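# Set lighting desk faders to taped levels, keep master

## Task

Move every channel fader on the lighting desk to the level marked on the tape above that fader, leaving the master fader at the level it started at; faders must stay at their levels on their own once the robot lets go.

## Robot and tools

Robot: two arms, left_arm and right_arm, each ending in a parallel gripper. All poses share one scene frame with its origin on the table top midway between the arms: +x points out over the table, +y toward the left_arm side, +z up. The names left and right do not refer to image sides. Positions are in metres, quaternions are w-first (qw, qx, qy, qz). Printed hand positions can be slightly wrong, more so at long reach.

Gripper: fingers point along the gripper's +z axis and open and close along its y axis. The reported end_effector_position sits between the finger pads when closed, about 2 cm short of the fingertips; closing pushes the tips about 10 mm further along +z. Opening is a scale from -1 (closed) to +1 (fully open, 0.084 m). grip_measured in a result is the actual opening on that same scale; commanding a value below it squeezes, harder the lower it goes.

Row layout (used by every motion tool): one flat list of 16 numbers covering both arms, even if only one moves: left_arm x, y, z, qw, qx, qy, qz, opening, then right_arm x, y, z, qw, qx, qy, qz, opening. The x, y, z and quaternion are absolute target poses in the scene frame, not offsets. An arm meant to stay still should get its last reported pose repeated exactly, with the same quaternion each time, since the reported one can drift.

execute_actions: argument actions is a list holding at most one item. An empty list only returns the current state. An item with rows (1 to 15 rows of 16 numbers) and optional steps (1 to 15, default 15) runs that many 1/30 s control steps, one row per step, the final row reused if rows run out. An item with only steps (up to 300) is a wait counted from the previous result, reply time included. Optional pictures (boolean) controls whether camera images come back; by default they do. A target more than 0.6 m from the arm's last reported position along any gripper axis gets the call refused and nothing is sent. Each step the commanded pose is clipped to within 70 mm and 16 degrees of the measured pose; after an action ends the arm travels only to that clipped pose, so check the result and send the remainder.

move: argument target is one 16-number row as above (absolute poses). speed is the top path speed in m/s, 0.002 to 0.5, default 0.25; turning is capped at twice that in rad/s. Grippers follow straight paths ending together, 0.5 to 10 s long; longer paths stop short at 10 s. Openings are sent at the start. Paths ignore obstacles and the other arm. Faster moves and targets set deeper past a contact press harder. The result adds a move: line giving the ending (done, off_target, moving, held, fault) and any limits, plus each gripper's distance from its target. limits=paced means the pose was clipped; limits=held means a check blocked steps en route, after which the arm may spurt faster than speed.

wait: seconds from 0 to 10; the scene runs with no new command.

zoom_image: camera is one of cam_head_left, cam_head_right, cam_high, cam_low, cam_left_wrist, cam_right_wrist (each 504x504); region is [x0, y0, x1, y1] in pixels from the top-left, at most 504 by 504. Useful for reading tape labels and fader positions.

finished_scene: scene is the number (1 or 2) of the current scene; it ends and grades it, cannot be undone, and reveals the next scene's task. Replying without any tool call ends all remaining scenes.

Result lines: the state line lists each arm's pose and velocities. Pose unreachable means the clearance check altered or blocked that arm's command; HELD marks steps where your row was not sent. A Hand target line shows where the controller is currently driving each gripper. Joint torques follow the joint order, with offsets and noise, nonzero even in free air. MOTOR HOT warns from 65 °C; at 80 °C an OVER-TEMPERATURE FAULT brakes the arm until cooled. A TORQUE FAULT happens if contact torque reaches a joint load limit (waist and shoulder 45.5, upper arm roll, elbow, forearm roll 27.3, wrist pitch and wrist roll 18.2 N m): the arm backs off that joint, sits still 10 s and drops the rest of the call.

Suggested order: look and zoom to read each tape value and the master's starting level, position a gripper above a fader knob, lower gently, slide it along the fader track to the marked level, lift clear, and confirm by zoom that it stays there. Avoid disturbing the master.

Avoid: knocking anything off the table, letting arms collide or press on each other, hard or fast pushes into the desk, and long holds under load. Time, including thinking, counts, and smooth, low-effort motion is preferred.

Each tool is called after "Emit:" as a command line: name --argument value for each argument, lists and objects as JSON in quotes; but a table of rows of numbers goes row by row, as --pt "numbers of a row", without its own name.

## Session

Emit:
execute_actions --actions '[]'

Scene clock: 0.00 s of 6000.00 s.
left_arm: end_effector_position=(+0.0891, +0.5444, +0.1541) grip_measured=+1.00 end_effector_quat_wxyz=(+0.068, +0.937, +0.290, -0.185) end_effector_velocity=(+0.001, -0.000, -0.000) end_effector_angular_velocity=(+0.001, -0.002, -0.001) | right_arm: end_effector_position=(+0.2805, -0.1278, +0.2784) grip_measured=+1.00 end_effector_quat_wxyz=(+0.064, +0.891, -0.422, +0.154) end_effector_velocity=(-0.000, -0.000, -0.001) end_effector_angular_velocity=(-0.001, +0.003, -0.001)
Joint positions: left_arm=[ 1.203 -0.125 -0.023  0.782  0.136  1.285  0.34   0.084] | right_arm=[ 0.592 -0.224  0.36   1.017 -0.265  1.285  1.84   0.084]
Joint velocities: left_arm=[ 0.     0.    -0.001  0.    -0.001 -0.002  0.     0.   ] | right_arm=[-0.     0.001 -0.    -0.001  0.001  0.001  0.     0.   ]
Joint torques (N m, as the arm reports them, + toward a larger angle): no reading
Hand target (left_arm): +0.089, +0.544, +0.154; +0.068, +0.937, +0.290, -0.185
Hand target (right_arm): +0.281, -0.128, +0.278; +0.064, +0.891, -0.422, +0.154

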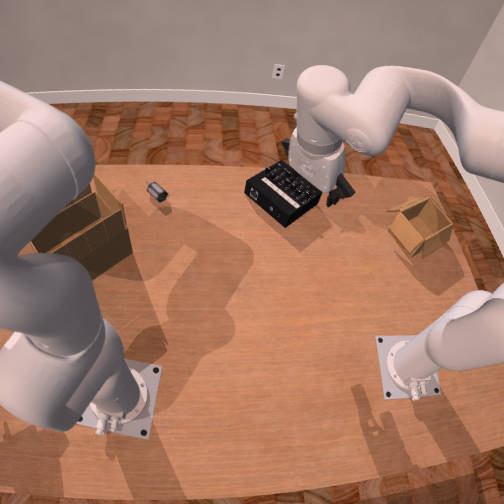

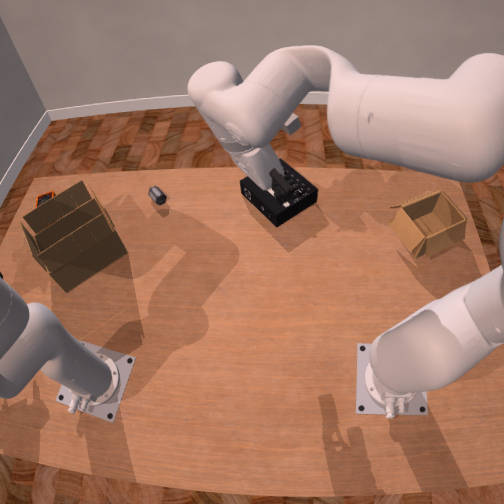

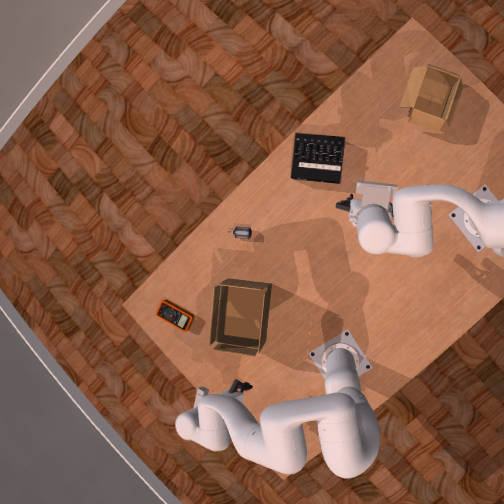

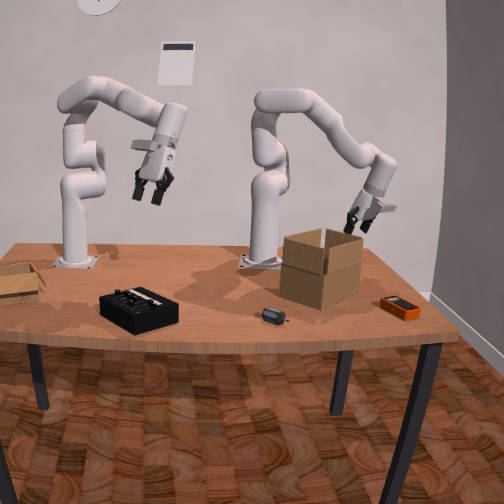

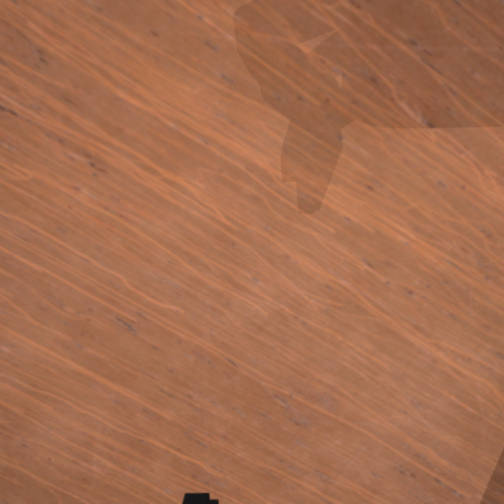

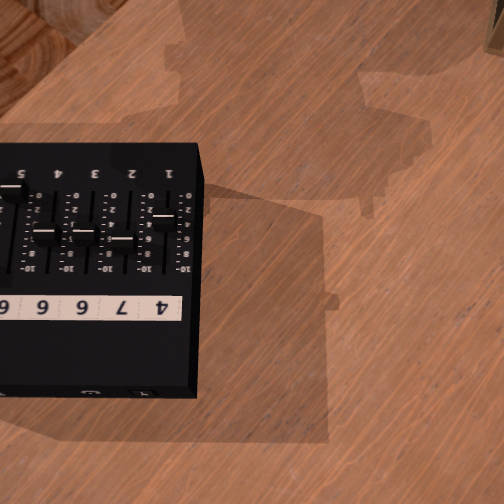

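Emit:
move --target '[0.0891,0.5444,0.1541,0.068,0.937,0.29,-0.185,1,0.46,-0.05,0.25,0,0.906,-0.423,0,-0.3]'

Emit:
zoom_image --camera "cam_low" --region '[80,200,220,340]'

Scene clock: 5.37 s of 6000.00 s.
left_arm: end_effector_position=(+0.0891, +0.5444, +0.1541) grip_measured=+1.00 end_effector_quat_wxyz=(+0.068, +0.937, +0.290, -0.185) end_effector_velocity=(+0.000, -0.000, -0.000) end_effector_angular_velocity=(-0.000, -0.000, +0.000) | right_arm: end_effector_position=(+0.4600, -0.0507, +0.2506) grip_measured=-0.32 end_effector_quat_wxyz=(-0.001, +0.906, -0.423, +0.001) end_effector_velocity=(+0.003, -0.003, -0.003) end_effector_angular_velocity=(-0.008, +0.011, -0.006)
Joint positions: left_arm=[ 1.204 -0.126 -0.023  0.781  0.136  1.284  0.34   0.084] | right_arm=[ 0.499  0.431  0.261  1.738 -0.112  1.319  1.569  0.03 ]
Joint velocities: left_arm=[-0.     0.    -0.001 -0.    -0.001 -0.    -0.001 -0.   ] | right_arm=[-0.001  0.018 -0.004  0.02  -0.002  0.016 -0.001 -0.   ]
Joint torques (N m, as the arm reports them, + toward a larger angle): left_arm=[ -0.27 -16.08  -0.38  16.26   1.06  -1.13   0.46] | right_arm=[  1.3  -30.33   2.67  14.52  -0.33  -0.95  -0.39]
Hand target (left_arm): +0.089, +0.544, +0.154; +0.068, +0.937, +0.290, -0.185
Hand target (right_arm): +0.460, -0.051, +0.250; -0.000, +0.906, -0.423, +0.000
Off the commanded pose (left_arm): 0.000 m, 0 deg.
Off the commanded pose (right_arm): 0.001 m, 0 deg.
After step 90, 1.00 s passed at rest.
move: done

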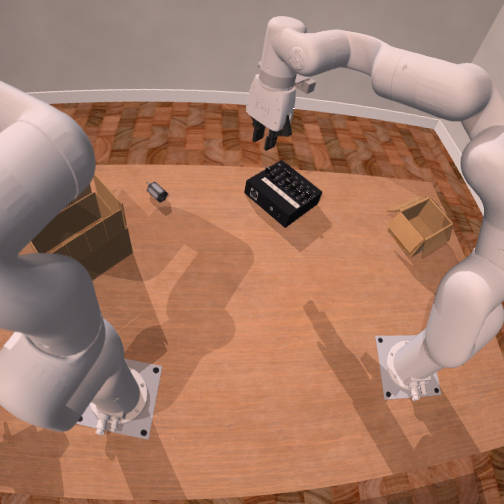

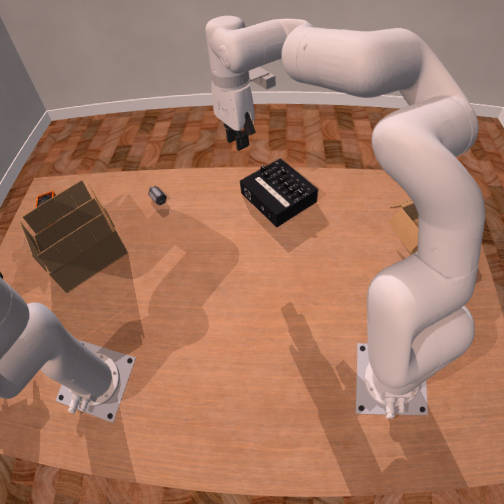

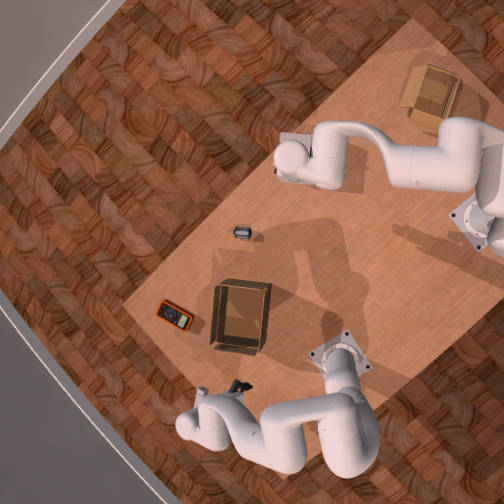

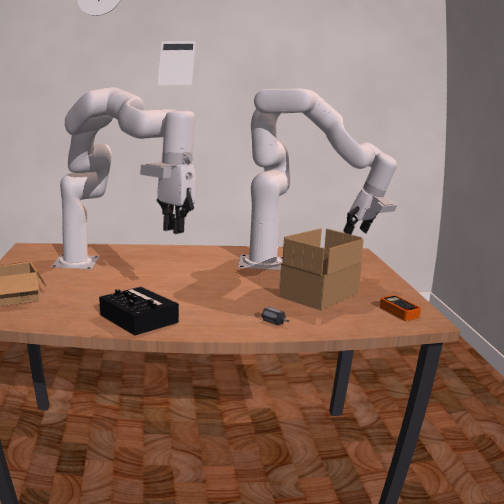

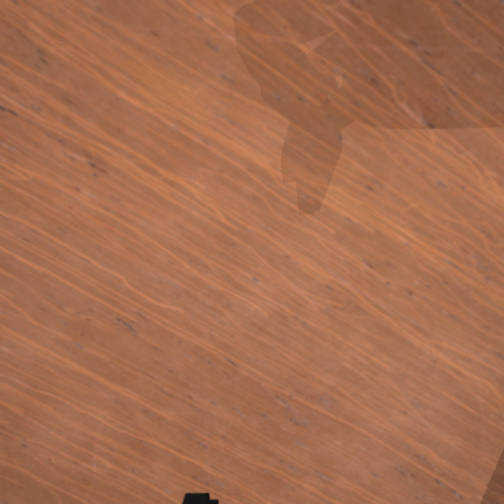

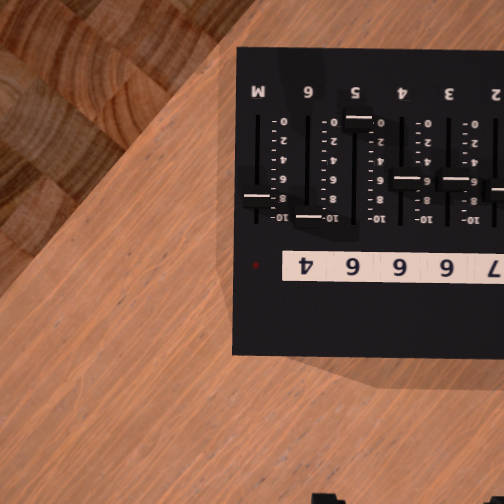

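Region (80, 200, 220, 340) of cam_low's 504x504 image, scaled by 3.600, with more detail than that image has.

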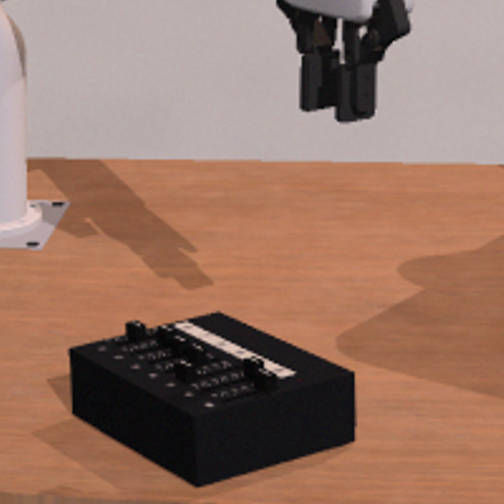

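Emit:
zoom_image --camera "cam_right_wrist" --region '[230,60,504,300]'

Emit:
move --target '[0.0891,0.5444,0.1541,0.068,0.937,0.29,-0.185,1,0.44,-0.17,0.14,0,0.943,0.334,0,-0.5]'

Region (230, 60, 504, 300) of cam_right_wrist's 504x504 image, scaled by 1.839, with more detail than that image has; it fills the top 441 rows of this view, and the rest is white.

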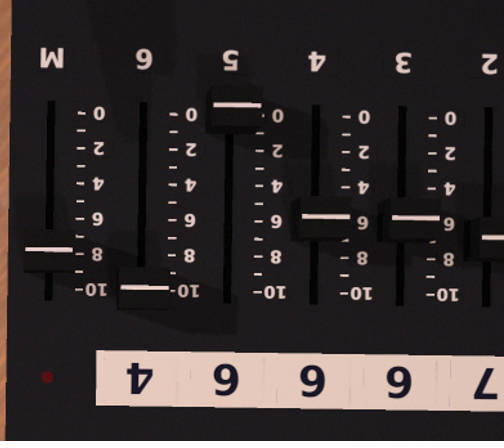

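Scene clock: 12.97 s of 6000.00 s.
left_arm: end_effector_position=(+0.0891, +0.5444, +0.1541) grip_measured=+1.00 end_effector_quat_wxyz=(+0.068, +0.937, +0.290, -0.185) end_effector_velocity=(-0.000, -0.000, -0.000) end_effector_angular_velocity=(-0.001, +0.001, +0.000) | right_arm: end_effector_position=(+0.4402, -0.1695, +0.1399) grip_measured=-0.52 end_effector_quat_wxyz=(+0.000, +0.942, +0.334, +0.000) end_effector_velocity=(+0.000, -0.001, -0.000) end_effector_angular_velocity=(+0.000, +0.000, +0.005)
Joint positions: left_arm=[ 1.204 -0.126 -0.023  0.781  0.136  1.284  0.34   0.084] | right_arm=[ 0.154  0.263  0.405  1.16  -0.13   0.921 -0.126  0.021]
Joint velocities: left_arm=[ 0.001  0.     0.    -0.001  0.     0.     0.    -0.   ] | right_arm=[-0.002 -0.    -0.    -0.001  0.    -0.001 -0.007  0.   ]
Joint torques (N m, as the arm reports them, + toward a larger angle): left_arm=[ -0.63 -16.37  -0.48  16.08   0.99  -1.03   0.33] | right_arm=[  1.41 -24.08   2.8   13.51  -0.37  -0.96  -0.46]
Hand target (left_arm): +0.089, +0.544, +0.154; +0.068, +0.937, +0.290, -0.185
Hand target (right_arm): +0.440, -0.170, +0.140; +0.000, +0.942, +0.334, -0.000
Off the commanded pose (left_arm): 0.000 m, 0 deg.
Off the commanded pose (right_arm): 0.001 m, 0 deg.
After step 90, 1.00 s passed at rest.
move: done

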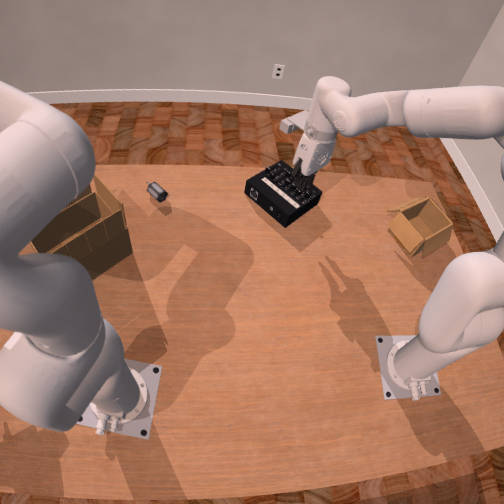

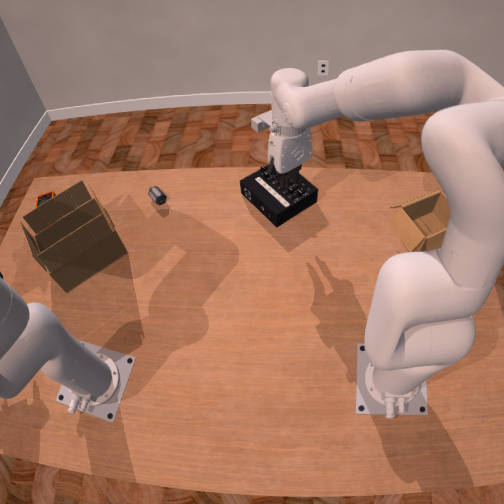

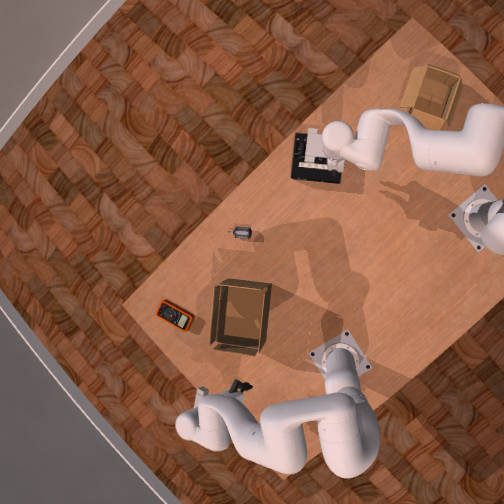

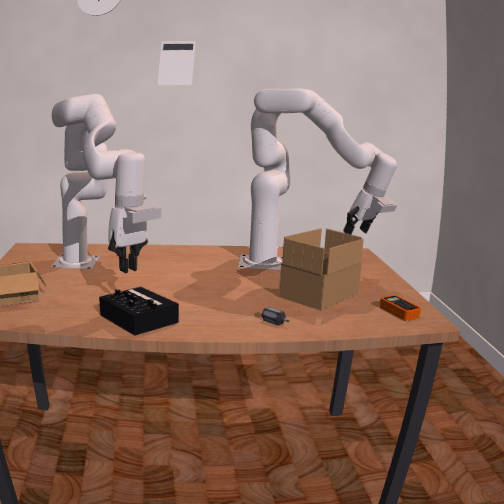

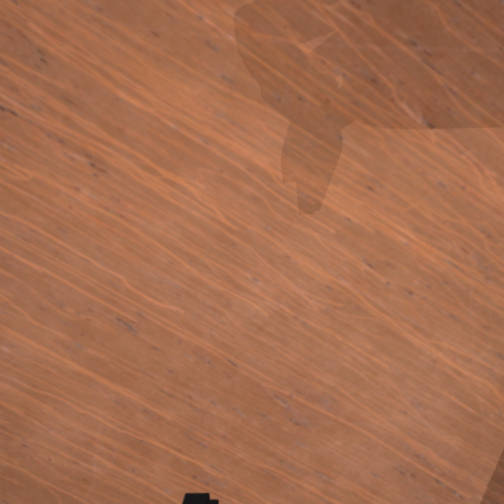

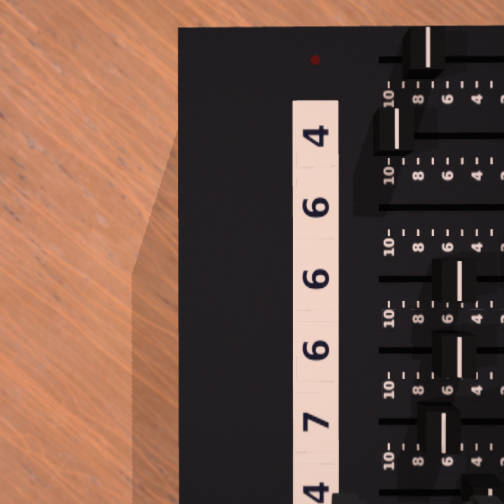

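Emit:
move --target '[0.0891,0.5444,0.1541,0.068,0.937,0.29,-0.185,1,0.52,-0.113,0.11,0,0.943,0.334,0,-0.5]' --speed 0.1

Emit:
zoom_image --camera "cam_low" --region '[100,250,190,340]'

Emit:
zoom_image --camera "cam_head_left" --region '[240,140,330,230]'

Scene clock: 19.53 s of 6000.00 s.
left_arm: end_effector_position=(+0.0891, +0.5444, +0.1541) grip_measured=+1.00 end_effector_quat_wxyz=(+0.068, +0.937, +0.290, -0.185) end_effector_velocity=(+0.000, -0.001, -0.000) end_effector_angular_velocity=(-0.001, -0.000, -0.001) | right_arm: end_effector_position=(+0.5202, -0.1134, +0.1105) grip_measured=-0.52 end_effector_quat_wxyz=(-0.000, +0.943, +0.333, +0.000) end_effector_velocity=(+0.001, +0.000, -0.001) end_effector_angular_velocity=(-0.002, +0.003, +0.001)
Joint positions: left_arm=[ 1.204 -0.126 -0.023  0.781  0.136  1.284  0.34   0.084] | right_arm=[ 0.27   0.621  0.368  1.596 -0.247  1.02  -0.045  0.021]
Joint velocities: left_arm=[ 0.    -0.    -0.001 -0.001 -0.001  0.     0.001 -0.   ] | right_arm=[ 0.002  0.007 -0.001  0.007 -0.002  0.004 -0.001 -0.   ]
Joint torques (N m, as the arm reports them, + toward a larger angle): left_arm=[ -0.4  -16.09  -0.54  16.16   1.06  -1.18   0.25] | right_arm=[  1.37 -32.3    4.98  13.71  -0.3   -0.99  -0.4 ]
Hand target (left_arm): +0.089, +0.544, +0.154; +0.068, +0.937, +0.290, -0.185
Hand target (right_arm): +0.520, -0.113, +0.110; -0.000, +0.943, +0.333, +0.000
Off the commanded pose (left_arm): 0.000 m, 0 deg.
Off the commanded pose (right_arm): 0.001 m, 0 deg.
After step 90, 2.10 s passed at rest.
move: done

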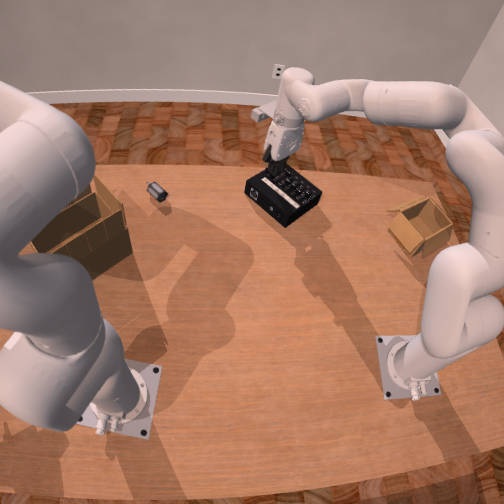

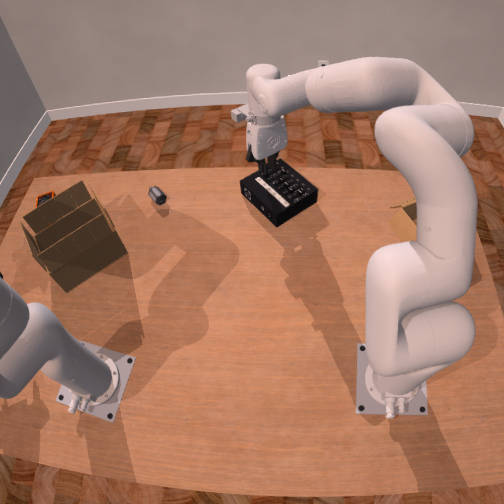

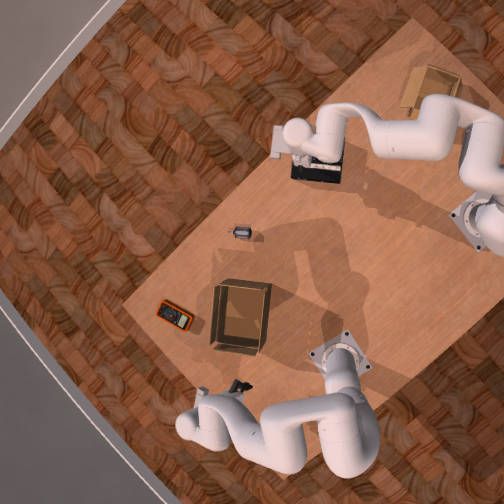

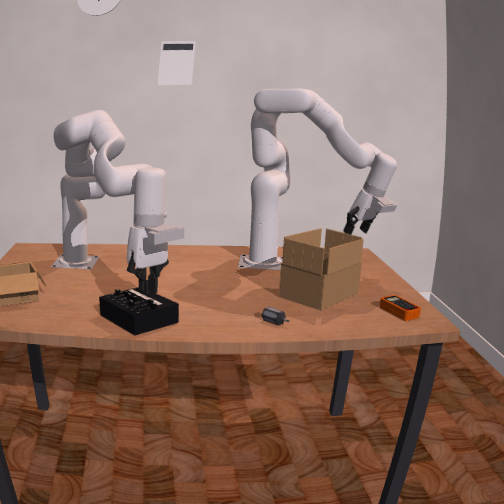

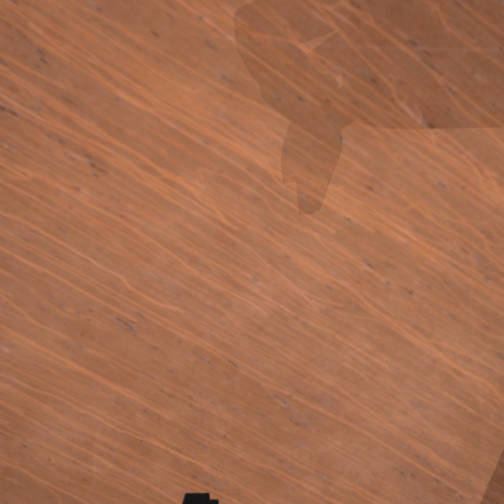

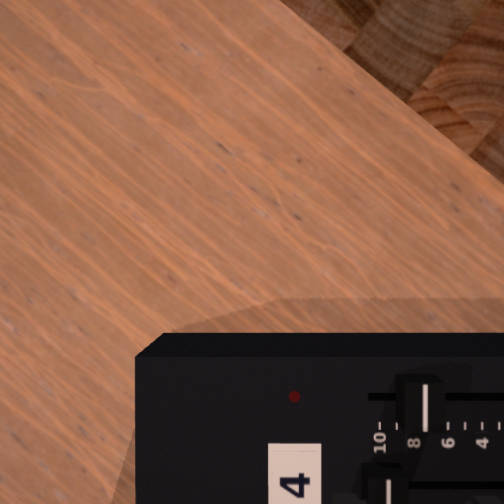

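Region (100, 250, 190, 340) of cam_low's 504x504 image, scaled by 5.600, with more detail than that image has.

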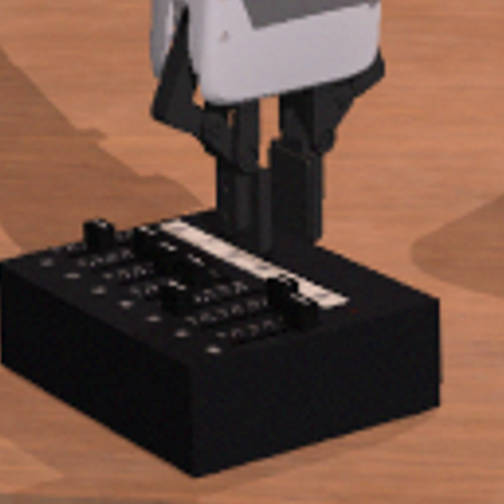

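Region (240, 140, 330, 230) of cam_head_left's 504x504 image, scaled by 5.600, with more detail than that image has.

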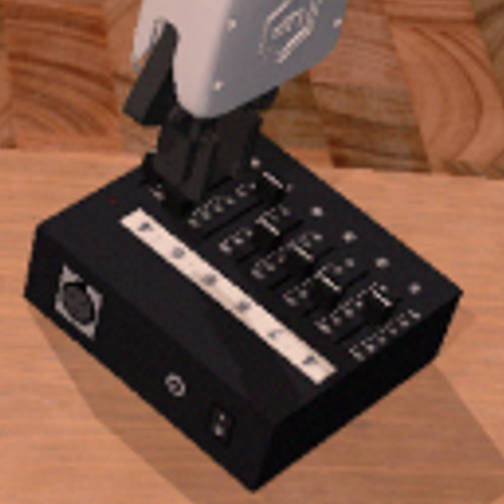

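Emit:
move --target '[0.0891,0.5444,0.1541,0.068,0.937,0.29,-0.185,1,0.519,-0.112,0.09,0,0.943,0.334,0,-0.5]' --speed 0.02

Emit:
zoom_image --camera "cam_low" --region '[110,260,180,330]'

Emit:
zoom_image --camera "cam_head_left" --region '[250,150,310,210]'

Scene clock: 28.63 s of 6000.00 s.
left_arm: end_effector_position=(+0.0891, +0.5444, +0.1541) grip_measured=+1.00 end_effector_quat_wxyz=(+0.068, +0.937, +0.290, -0.185) end_effector_velocity=(-0.001, -0.001, -0.000) end_effector_angular_velocity=(-0.003, +0.001, +0.002) | right_arm: end_effector_position=(+0.5191, -0.1120, +0.0901) grip_measured=-0.52 end_effector_quat_wxyz=(-0.000, +0.943, +0.334, -0.000) end_effector_velocity=(+0.002, +0.001, +0.001) end_effector_angular_velocity=(+0.003, -0.006, -0.001)
Joint positions: left_arm=[ 1.204 -0.126 -0.023  0.781  0.136  1.284  0.34   0.084] | right_arm=[ 0.276  0.648  0.361  1.578 -0.26   0.977 -0.035  0.021]
Joint velocities: left_arm=[ 0.001  0.     0.001 -0.001 -0.     0.001  0.    -0.   ] | right_arm=[ 0.    -0.     0.     0.002 -0.001 -0.004  0.001  0.   ]
Joint torques (N m, as the arm reports them, + toward a larger angle): left_arm=[ -0.18 -15.65  -0.33  16.38   1.14  -1.11   0.3 ] | right_arm=[  1.05 -32.52   5.05  13.64  -0.37  -0.86  -0.5 ]
Hand target (left_arm): +0.089, +0.544, +0.154; +0.068, +0.937, +0.290, -0.185
Hand target (right_arm): +0.519, -0.112, +0.090; -0.000, +0.943, +0.334, +0.000
Off the commanded pose (left_arm): 0.000 m, 0 deg.
Off the commanded pose (right_arm): 0.000 m, 0 deg.
After step 90, 4.83 s passed at rest.
move: done

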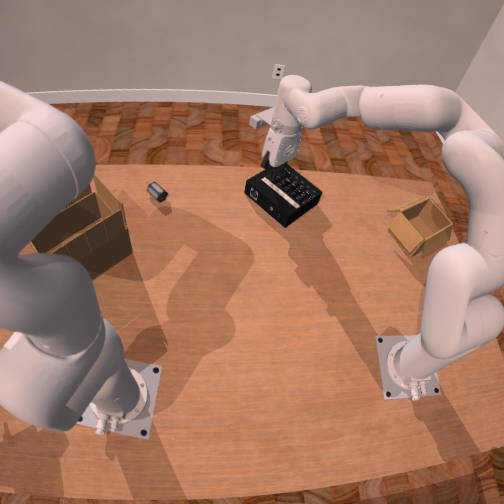

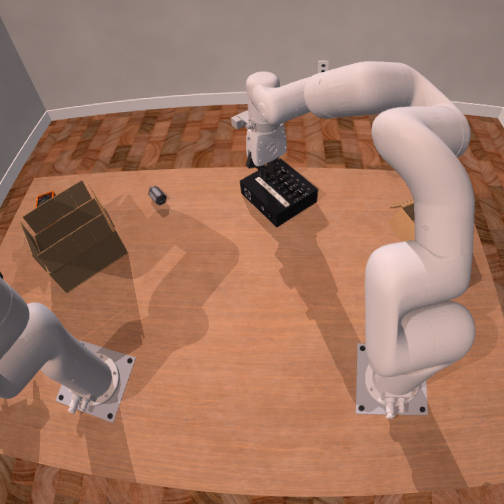

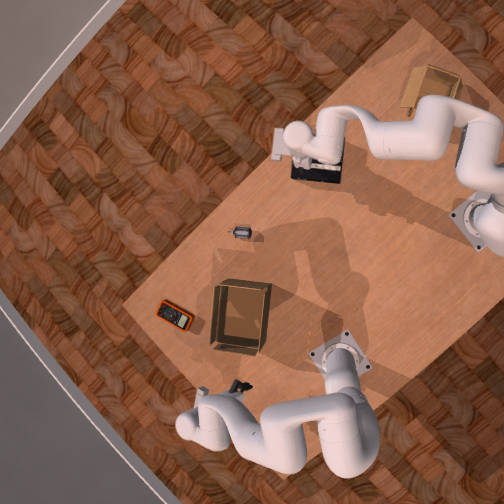

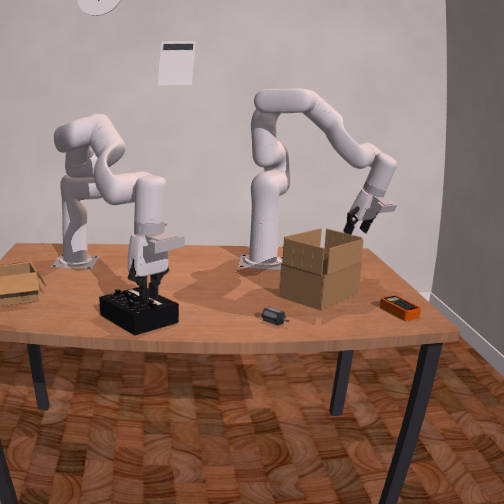

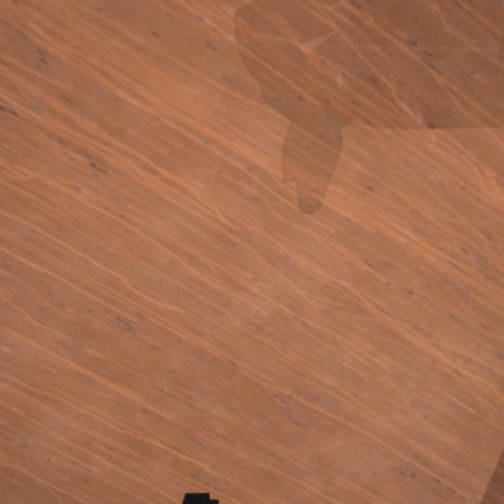

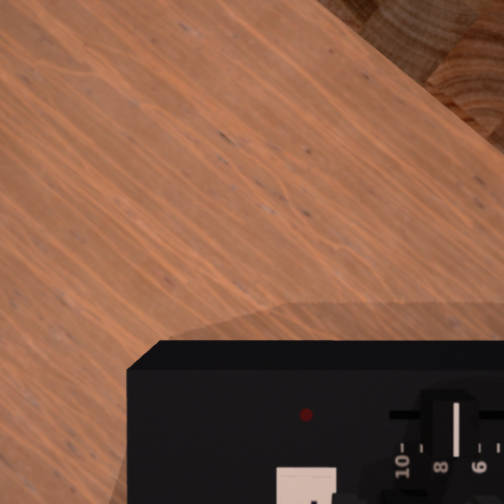

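Region (110, 260, 180, 330) of cam_low's 504x504 image, scaled by 7.200, with more detail than that image has.

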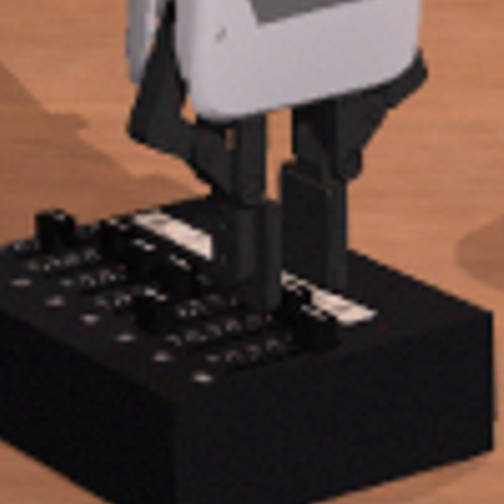

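Region (250, 150, 310, 210) of cam_head_left's 504x504 image, scaled by 8.400, with more detail than that image has.

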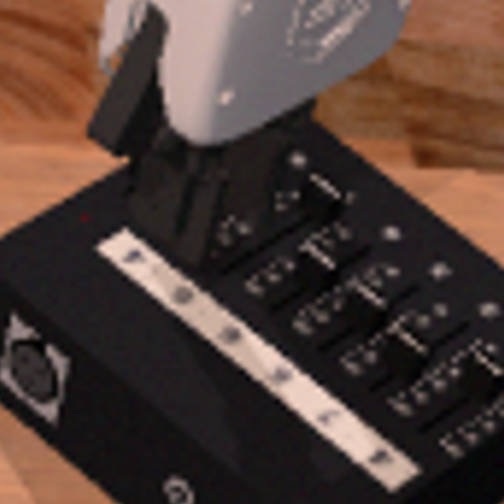

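Emit:
move --target '[0.0891,0.5444,0.1541,0.068,0.937,0.29,-0.185,1,0.5213,-0.1101,0.083,0,0.943,0.334,0,-0.5]' --speed 0.01

Emit:
move --target '[0.0891,0.5444,0.1541,0.068,0.937,0.29,-0.185,1,0.5213,-0.1101,0.083,0,0.943,0.334,0,-0.85]'

Emit:
zoom_image --camera "cam_head_left" --region '[250,150,310,210]'

Scene clock: 32.90 s of 6000.00 s.
left_arm: end_effector_position=(+0.0891, +0.5444, +0.1541) grip_measured=+1.00 end_effector_quat_wxyz=(+0.068, +0.937, +0.290, -0.185) end_effector_velocity=(+0.000, +0.000, +0.000) end_effector_angular_velocity=(+0.000, -0.000, -0.000) | right_arm: end_effector_position=(+0.5213, -0.1101, +0.0830) grip_measured=-0.52 end_effector_quat_wxyz=(-0.000, +0.943, +0.334, -0.000) end_effector_velocity=(+0.000, +0.000, -0.001) end_effector_angular_velocity=(-0.001, -0.001, +0.002)
Joint positions: left_arm=[ 1.204 -0.126 -0.023  0.781  0.136  1.284  0.34   0.084] | right_arm=[ 0.282  0.667  0.357  1.589 -0.265  0.969 -0.032  0.021]
Joint velocities: left_arm=[ 0.001  0.    -0.001  0.001 -0.     0.     0.    -0.   ] | right_arm=[ 0.001  0.002 -0.001  0.001 -0.002 -0.002 -0.    -0.   ]
Joint torques (N m, as the arm reports them, + toward a larger angle): left_arm=[ -0.63 -16.26  -0.03  16.2    1.07  -1.14   0.31] | right_arm=[  1.39 -32.85   5.11  13.58  -0.26  -0.89  -0.38]
Hand target (left_arm): +0.089, +0.544, +0.154; +0.068, +0.937, +0.290, -0.185
Hand target (right_arm): +0.521, -0.110, +0.083; -0.000, +0.943, +0.334, +0.000
Off the commanded pose (left_arm): 0.000 m, 0 deg.
Off the commanded pose (right_arm): 0.000 m, 0 deg.
After step 90, 0.30 s passed at rest.
move: done

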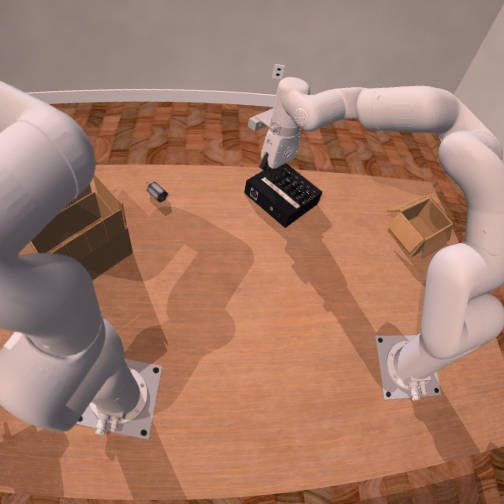

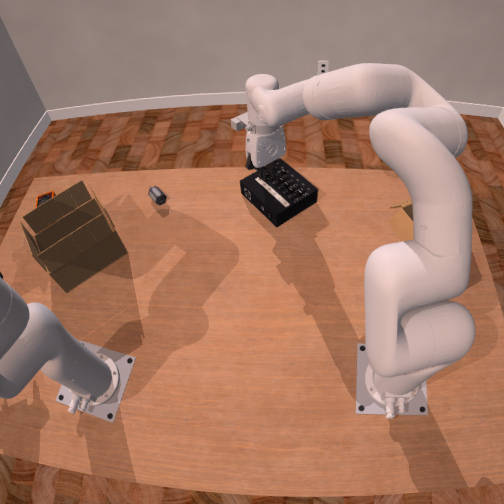

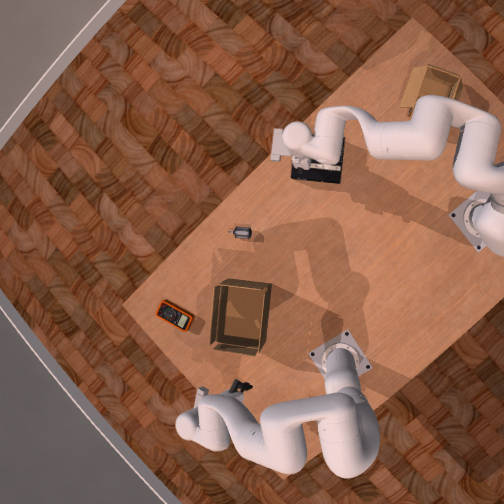

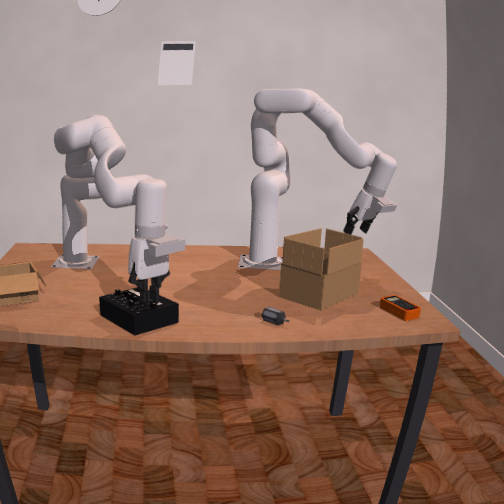

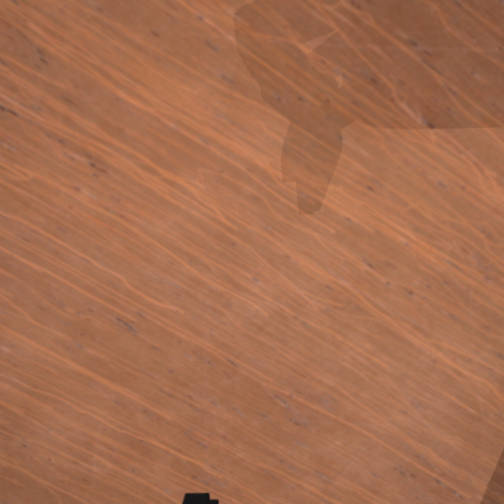

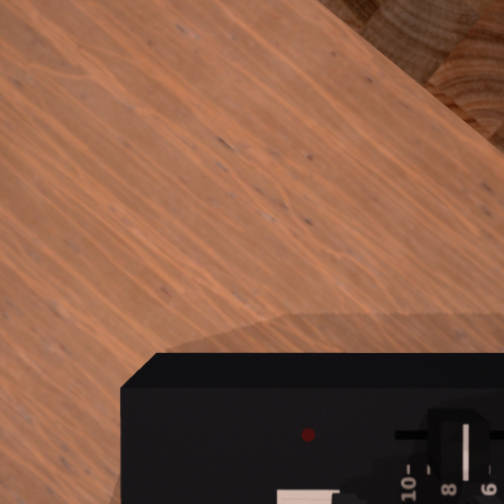

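Scene clock: 33.60 s of 6000.00 s.
left_arm: end_effector_position=(+0.0891, +0.5444, +0.1541) grip_measured=+1.00 end_effector_quat_wxyz=(+0.068, +0.937, +0.290, -0.185) end_effector_velocity=(+0.001, +0.000, +0.000) end_effector_angular_velocity=(+0.002, -0.000, -0.001) | right_arm: end_effector_position=(+0.5213, -0.1101, +0.0830) grip_measured=-0.79 end_effector_quat_wxyz=(+0.000, +0.943, +0.334, +0.000) end_effector_velocity=(-0.000, +0.000, -0.001) end_effector_angular_velocity=(+0.000, +0.001, +0.001)
Joint positions: left_arm=[ 1.204 -0.126 -0.023  0.781  0.136  1.284  0.34   0.084] | right_arm=[ 0.282  0.667  0.356  1.589 -0.265  0.969 -0.032  0.009]
Joint velocities: left_arm=[-0.     0.    -0.001  0.001  0.    -0.001 -0.001 -0.   ] | right_arm=[ 0.     0.002 -0.     0.001  0.001 -0.    -0.001  0.   ]
Joint torques (N m, as the arm reports them, + toward a larger angle): left_arm=[ -0.36 -15.73  -0.08  16.26   1.22  -1.24   0.24] | right_arm=[  1.38 -32.43   5.28  13.42  -0.43  -0.9   -0.45]
Hand target (left_arm): +0.089, +0.544, +0.154; +0.068, +0.937, +0.290, -0.185
Hand target (right_arm): +0.521, -0.110, +0.083; +0.000, +0.943, +0.334, -0.000
Off the commanded pose (left_arm): 0.000 m, 0 deg.
Off the commanded pose (right_arm): 0.000 m, 0 deg.
move: done

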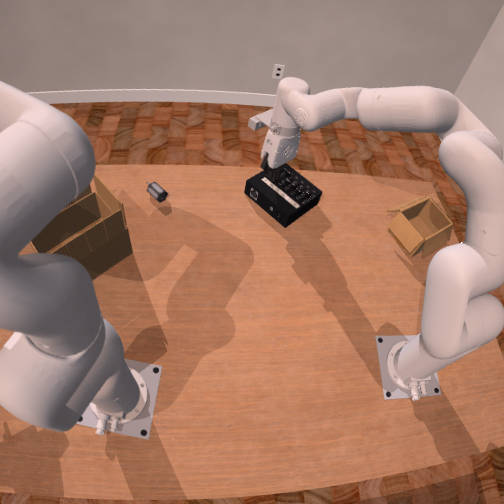

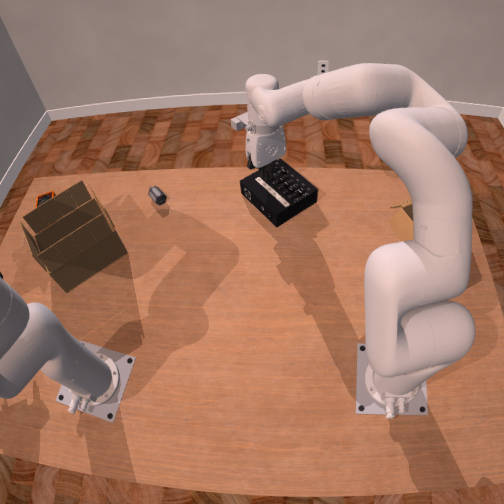

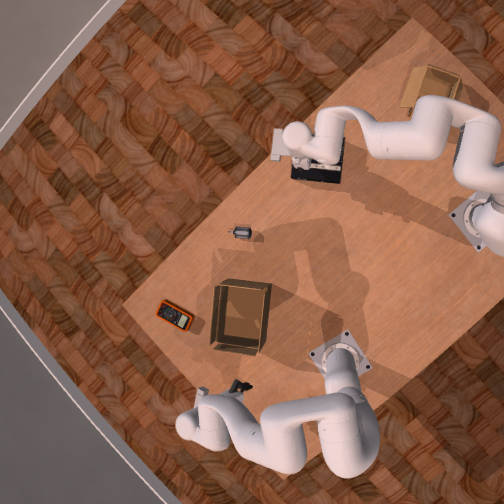

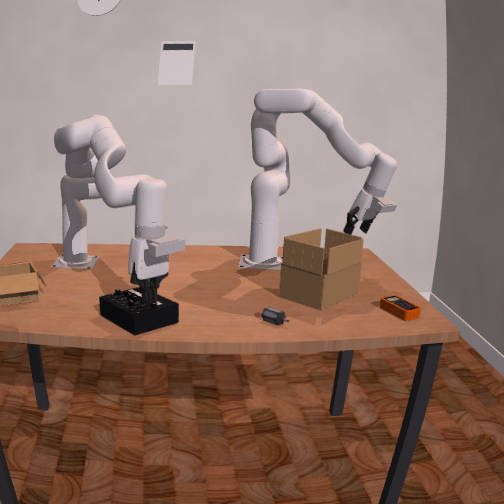

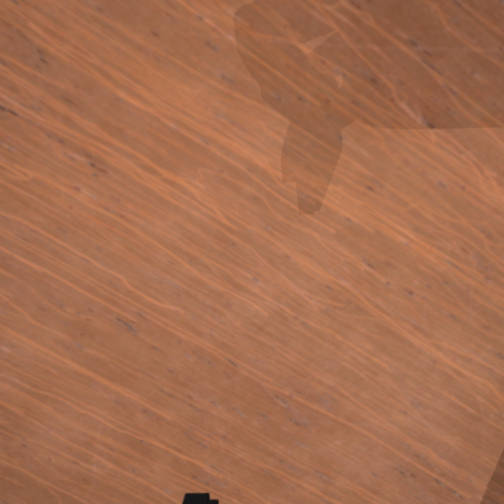

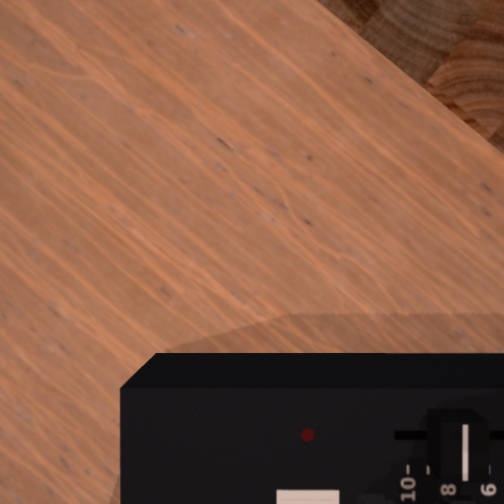

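Region (250, 150, 310, 210) of cam_head_left's 504x504 image, scaled by 8.400, with more detail than that image has.

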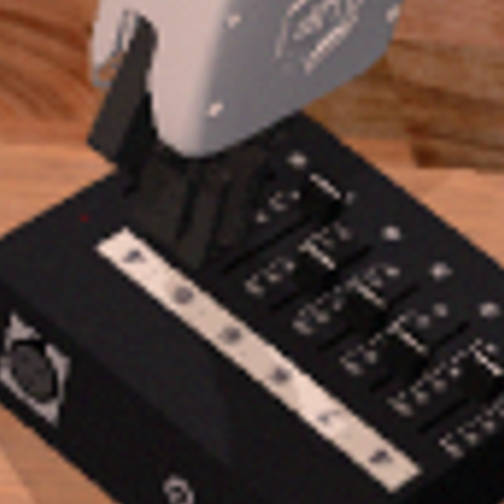

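Gripped; the tick at x≈408 is the reference.

Emit:
move --target '[0.0891,0.5444,0.1541,0.068,0.937,0.29,-0.185,1,0.5383,-0.1311,0.083,0,0.943,0.334,0,-0.85]' --speed 0.015

Emit:
zoom_image --camera "cam_head_left" --region '[250,150,310,210]'

Scene clock: 38.57 s of 6000.00 s.
left_arm: end_effector_position=(+0.0891, +0.5444, +0.1541) grip_measured=+1.00 end_effector_quat_wxyz=(+0.068, +0.937, +0.290, -0.185) end_effector_velocity=(-0.000, +0.000, +0.000) end_effector_angular_velocity=(+0.000, -0.000, +0.001) | right_arm: end_effector_position=(+0.5383, -0.1311, +0.0831) grip_measured=-0.79 end_effector_quat_wxyz=(+0.000, +0.943, +0.334, +0.000) end_effector_velocity=(-0.000, +0.000, +0.000) end_effector_angular_velocity=(-0.000, +0.001, +0.004)
Joint positions: left_arm=[ 1.204 -0.126 -0.023  0.781  0.136  1.284  0.34   0.084] | right_arm=[ 0.25   0.685  0.349  1.62  -0.263  0.981 -0.078  0.009]
Joint velocities: left_arm=[ 0.     0.     0.001  0.     0.    -0.     0.    -0.   ] | right_arm=[-0.    -0.     0.001  0.    -0.     0.002 -0.003 -0.   ]
Joint torques (N m, as the arm reports them, + toward a larger angle): left_arm=[ -0.51 -15.73  -0.14  16.36   1.06  -1.05   0.26] | right_arm=[  0.72 -33.07   4.34  12.8   -0.41  -0.25  -0.49]
Hand target (left_arm): +0.089, +0.544, +0.154; +0.068, +0.937, +0.290, -0.185
Hand target (right_arm): +0.538, -0.131, +0.083; +0.000, +0.943, +0.334, -0.000
Off the commanded pose (left_arm): 0.000 m, 0 deg.
Off the commanded pose (right_arm): 0.000 m, 0 deg.
move: done

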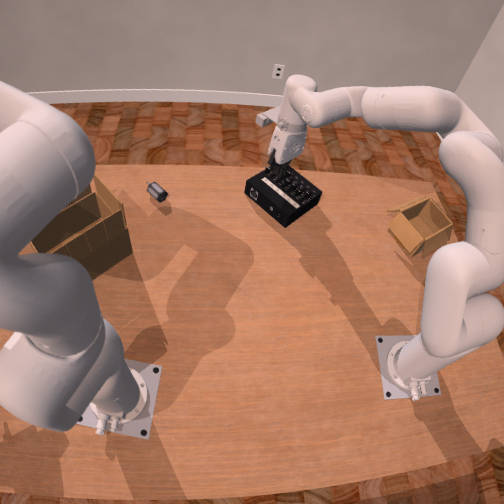

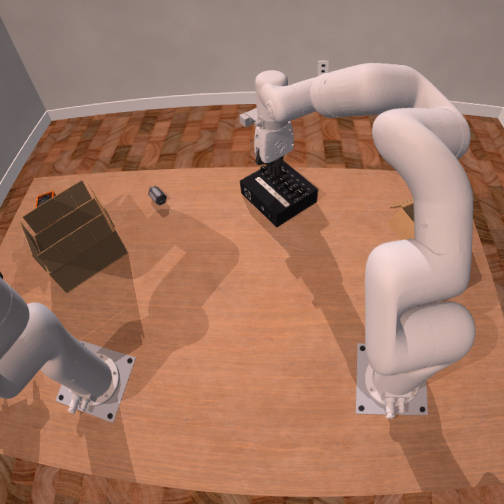

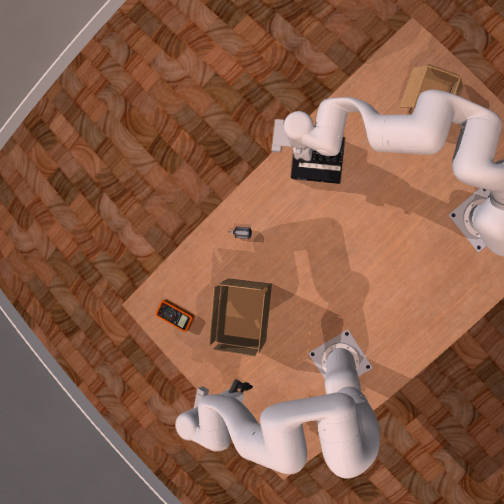

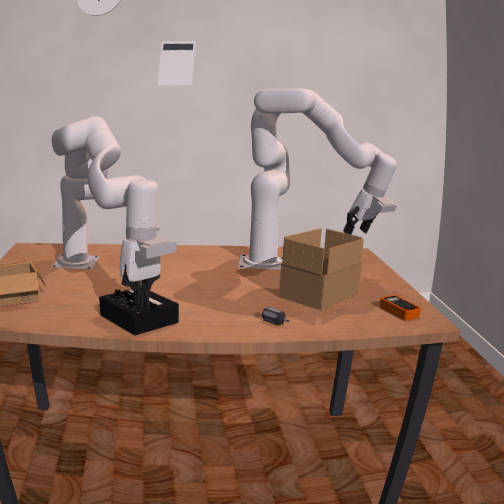

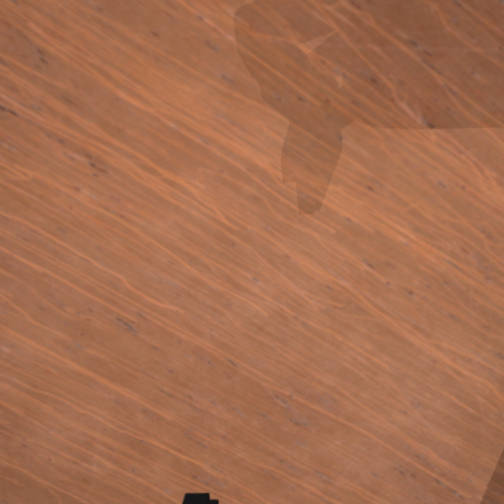

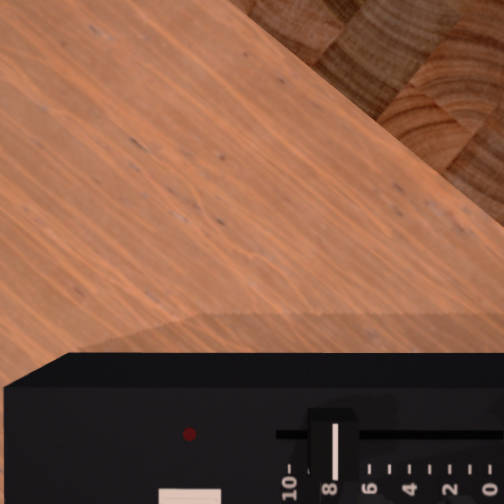

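Region (250, 150, 310, 210) of cam_head_left's 504x504 image, scaled by 8.400, with more detail than that image has.

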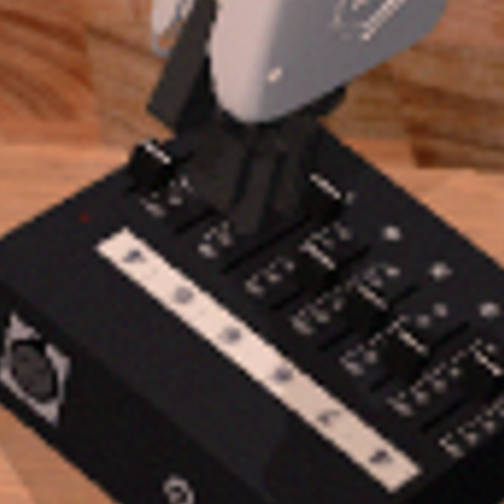

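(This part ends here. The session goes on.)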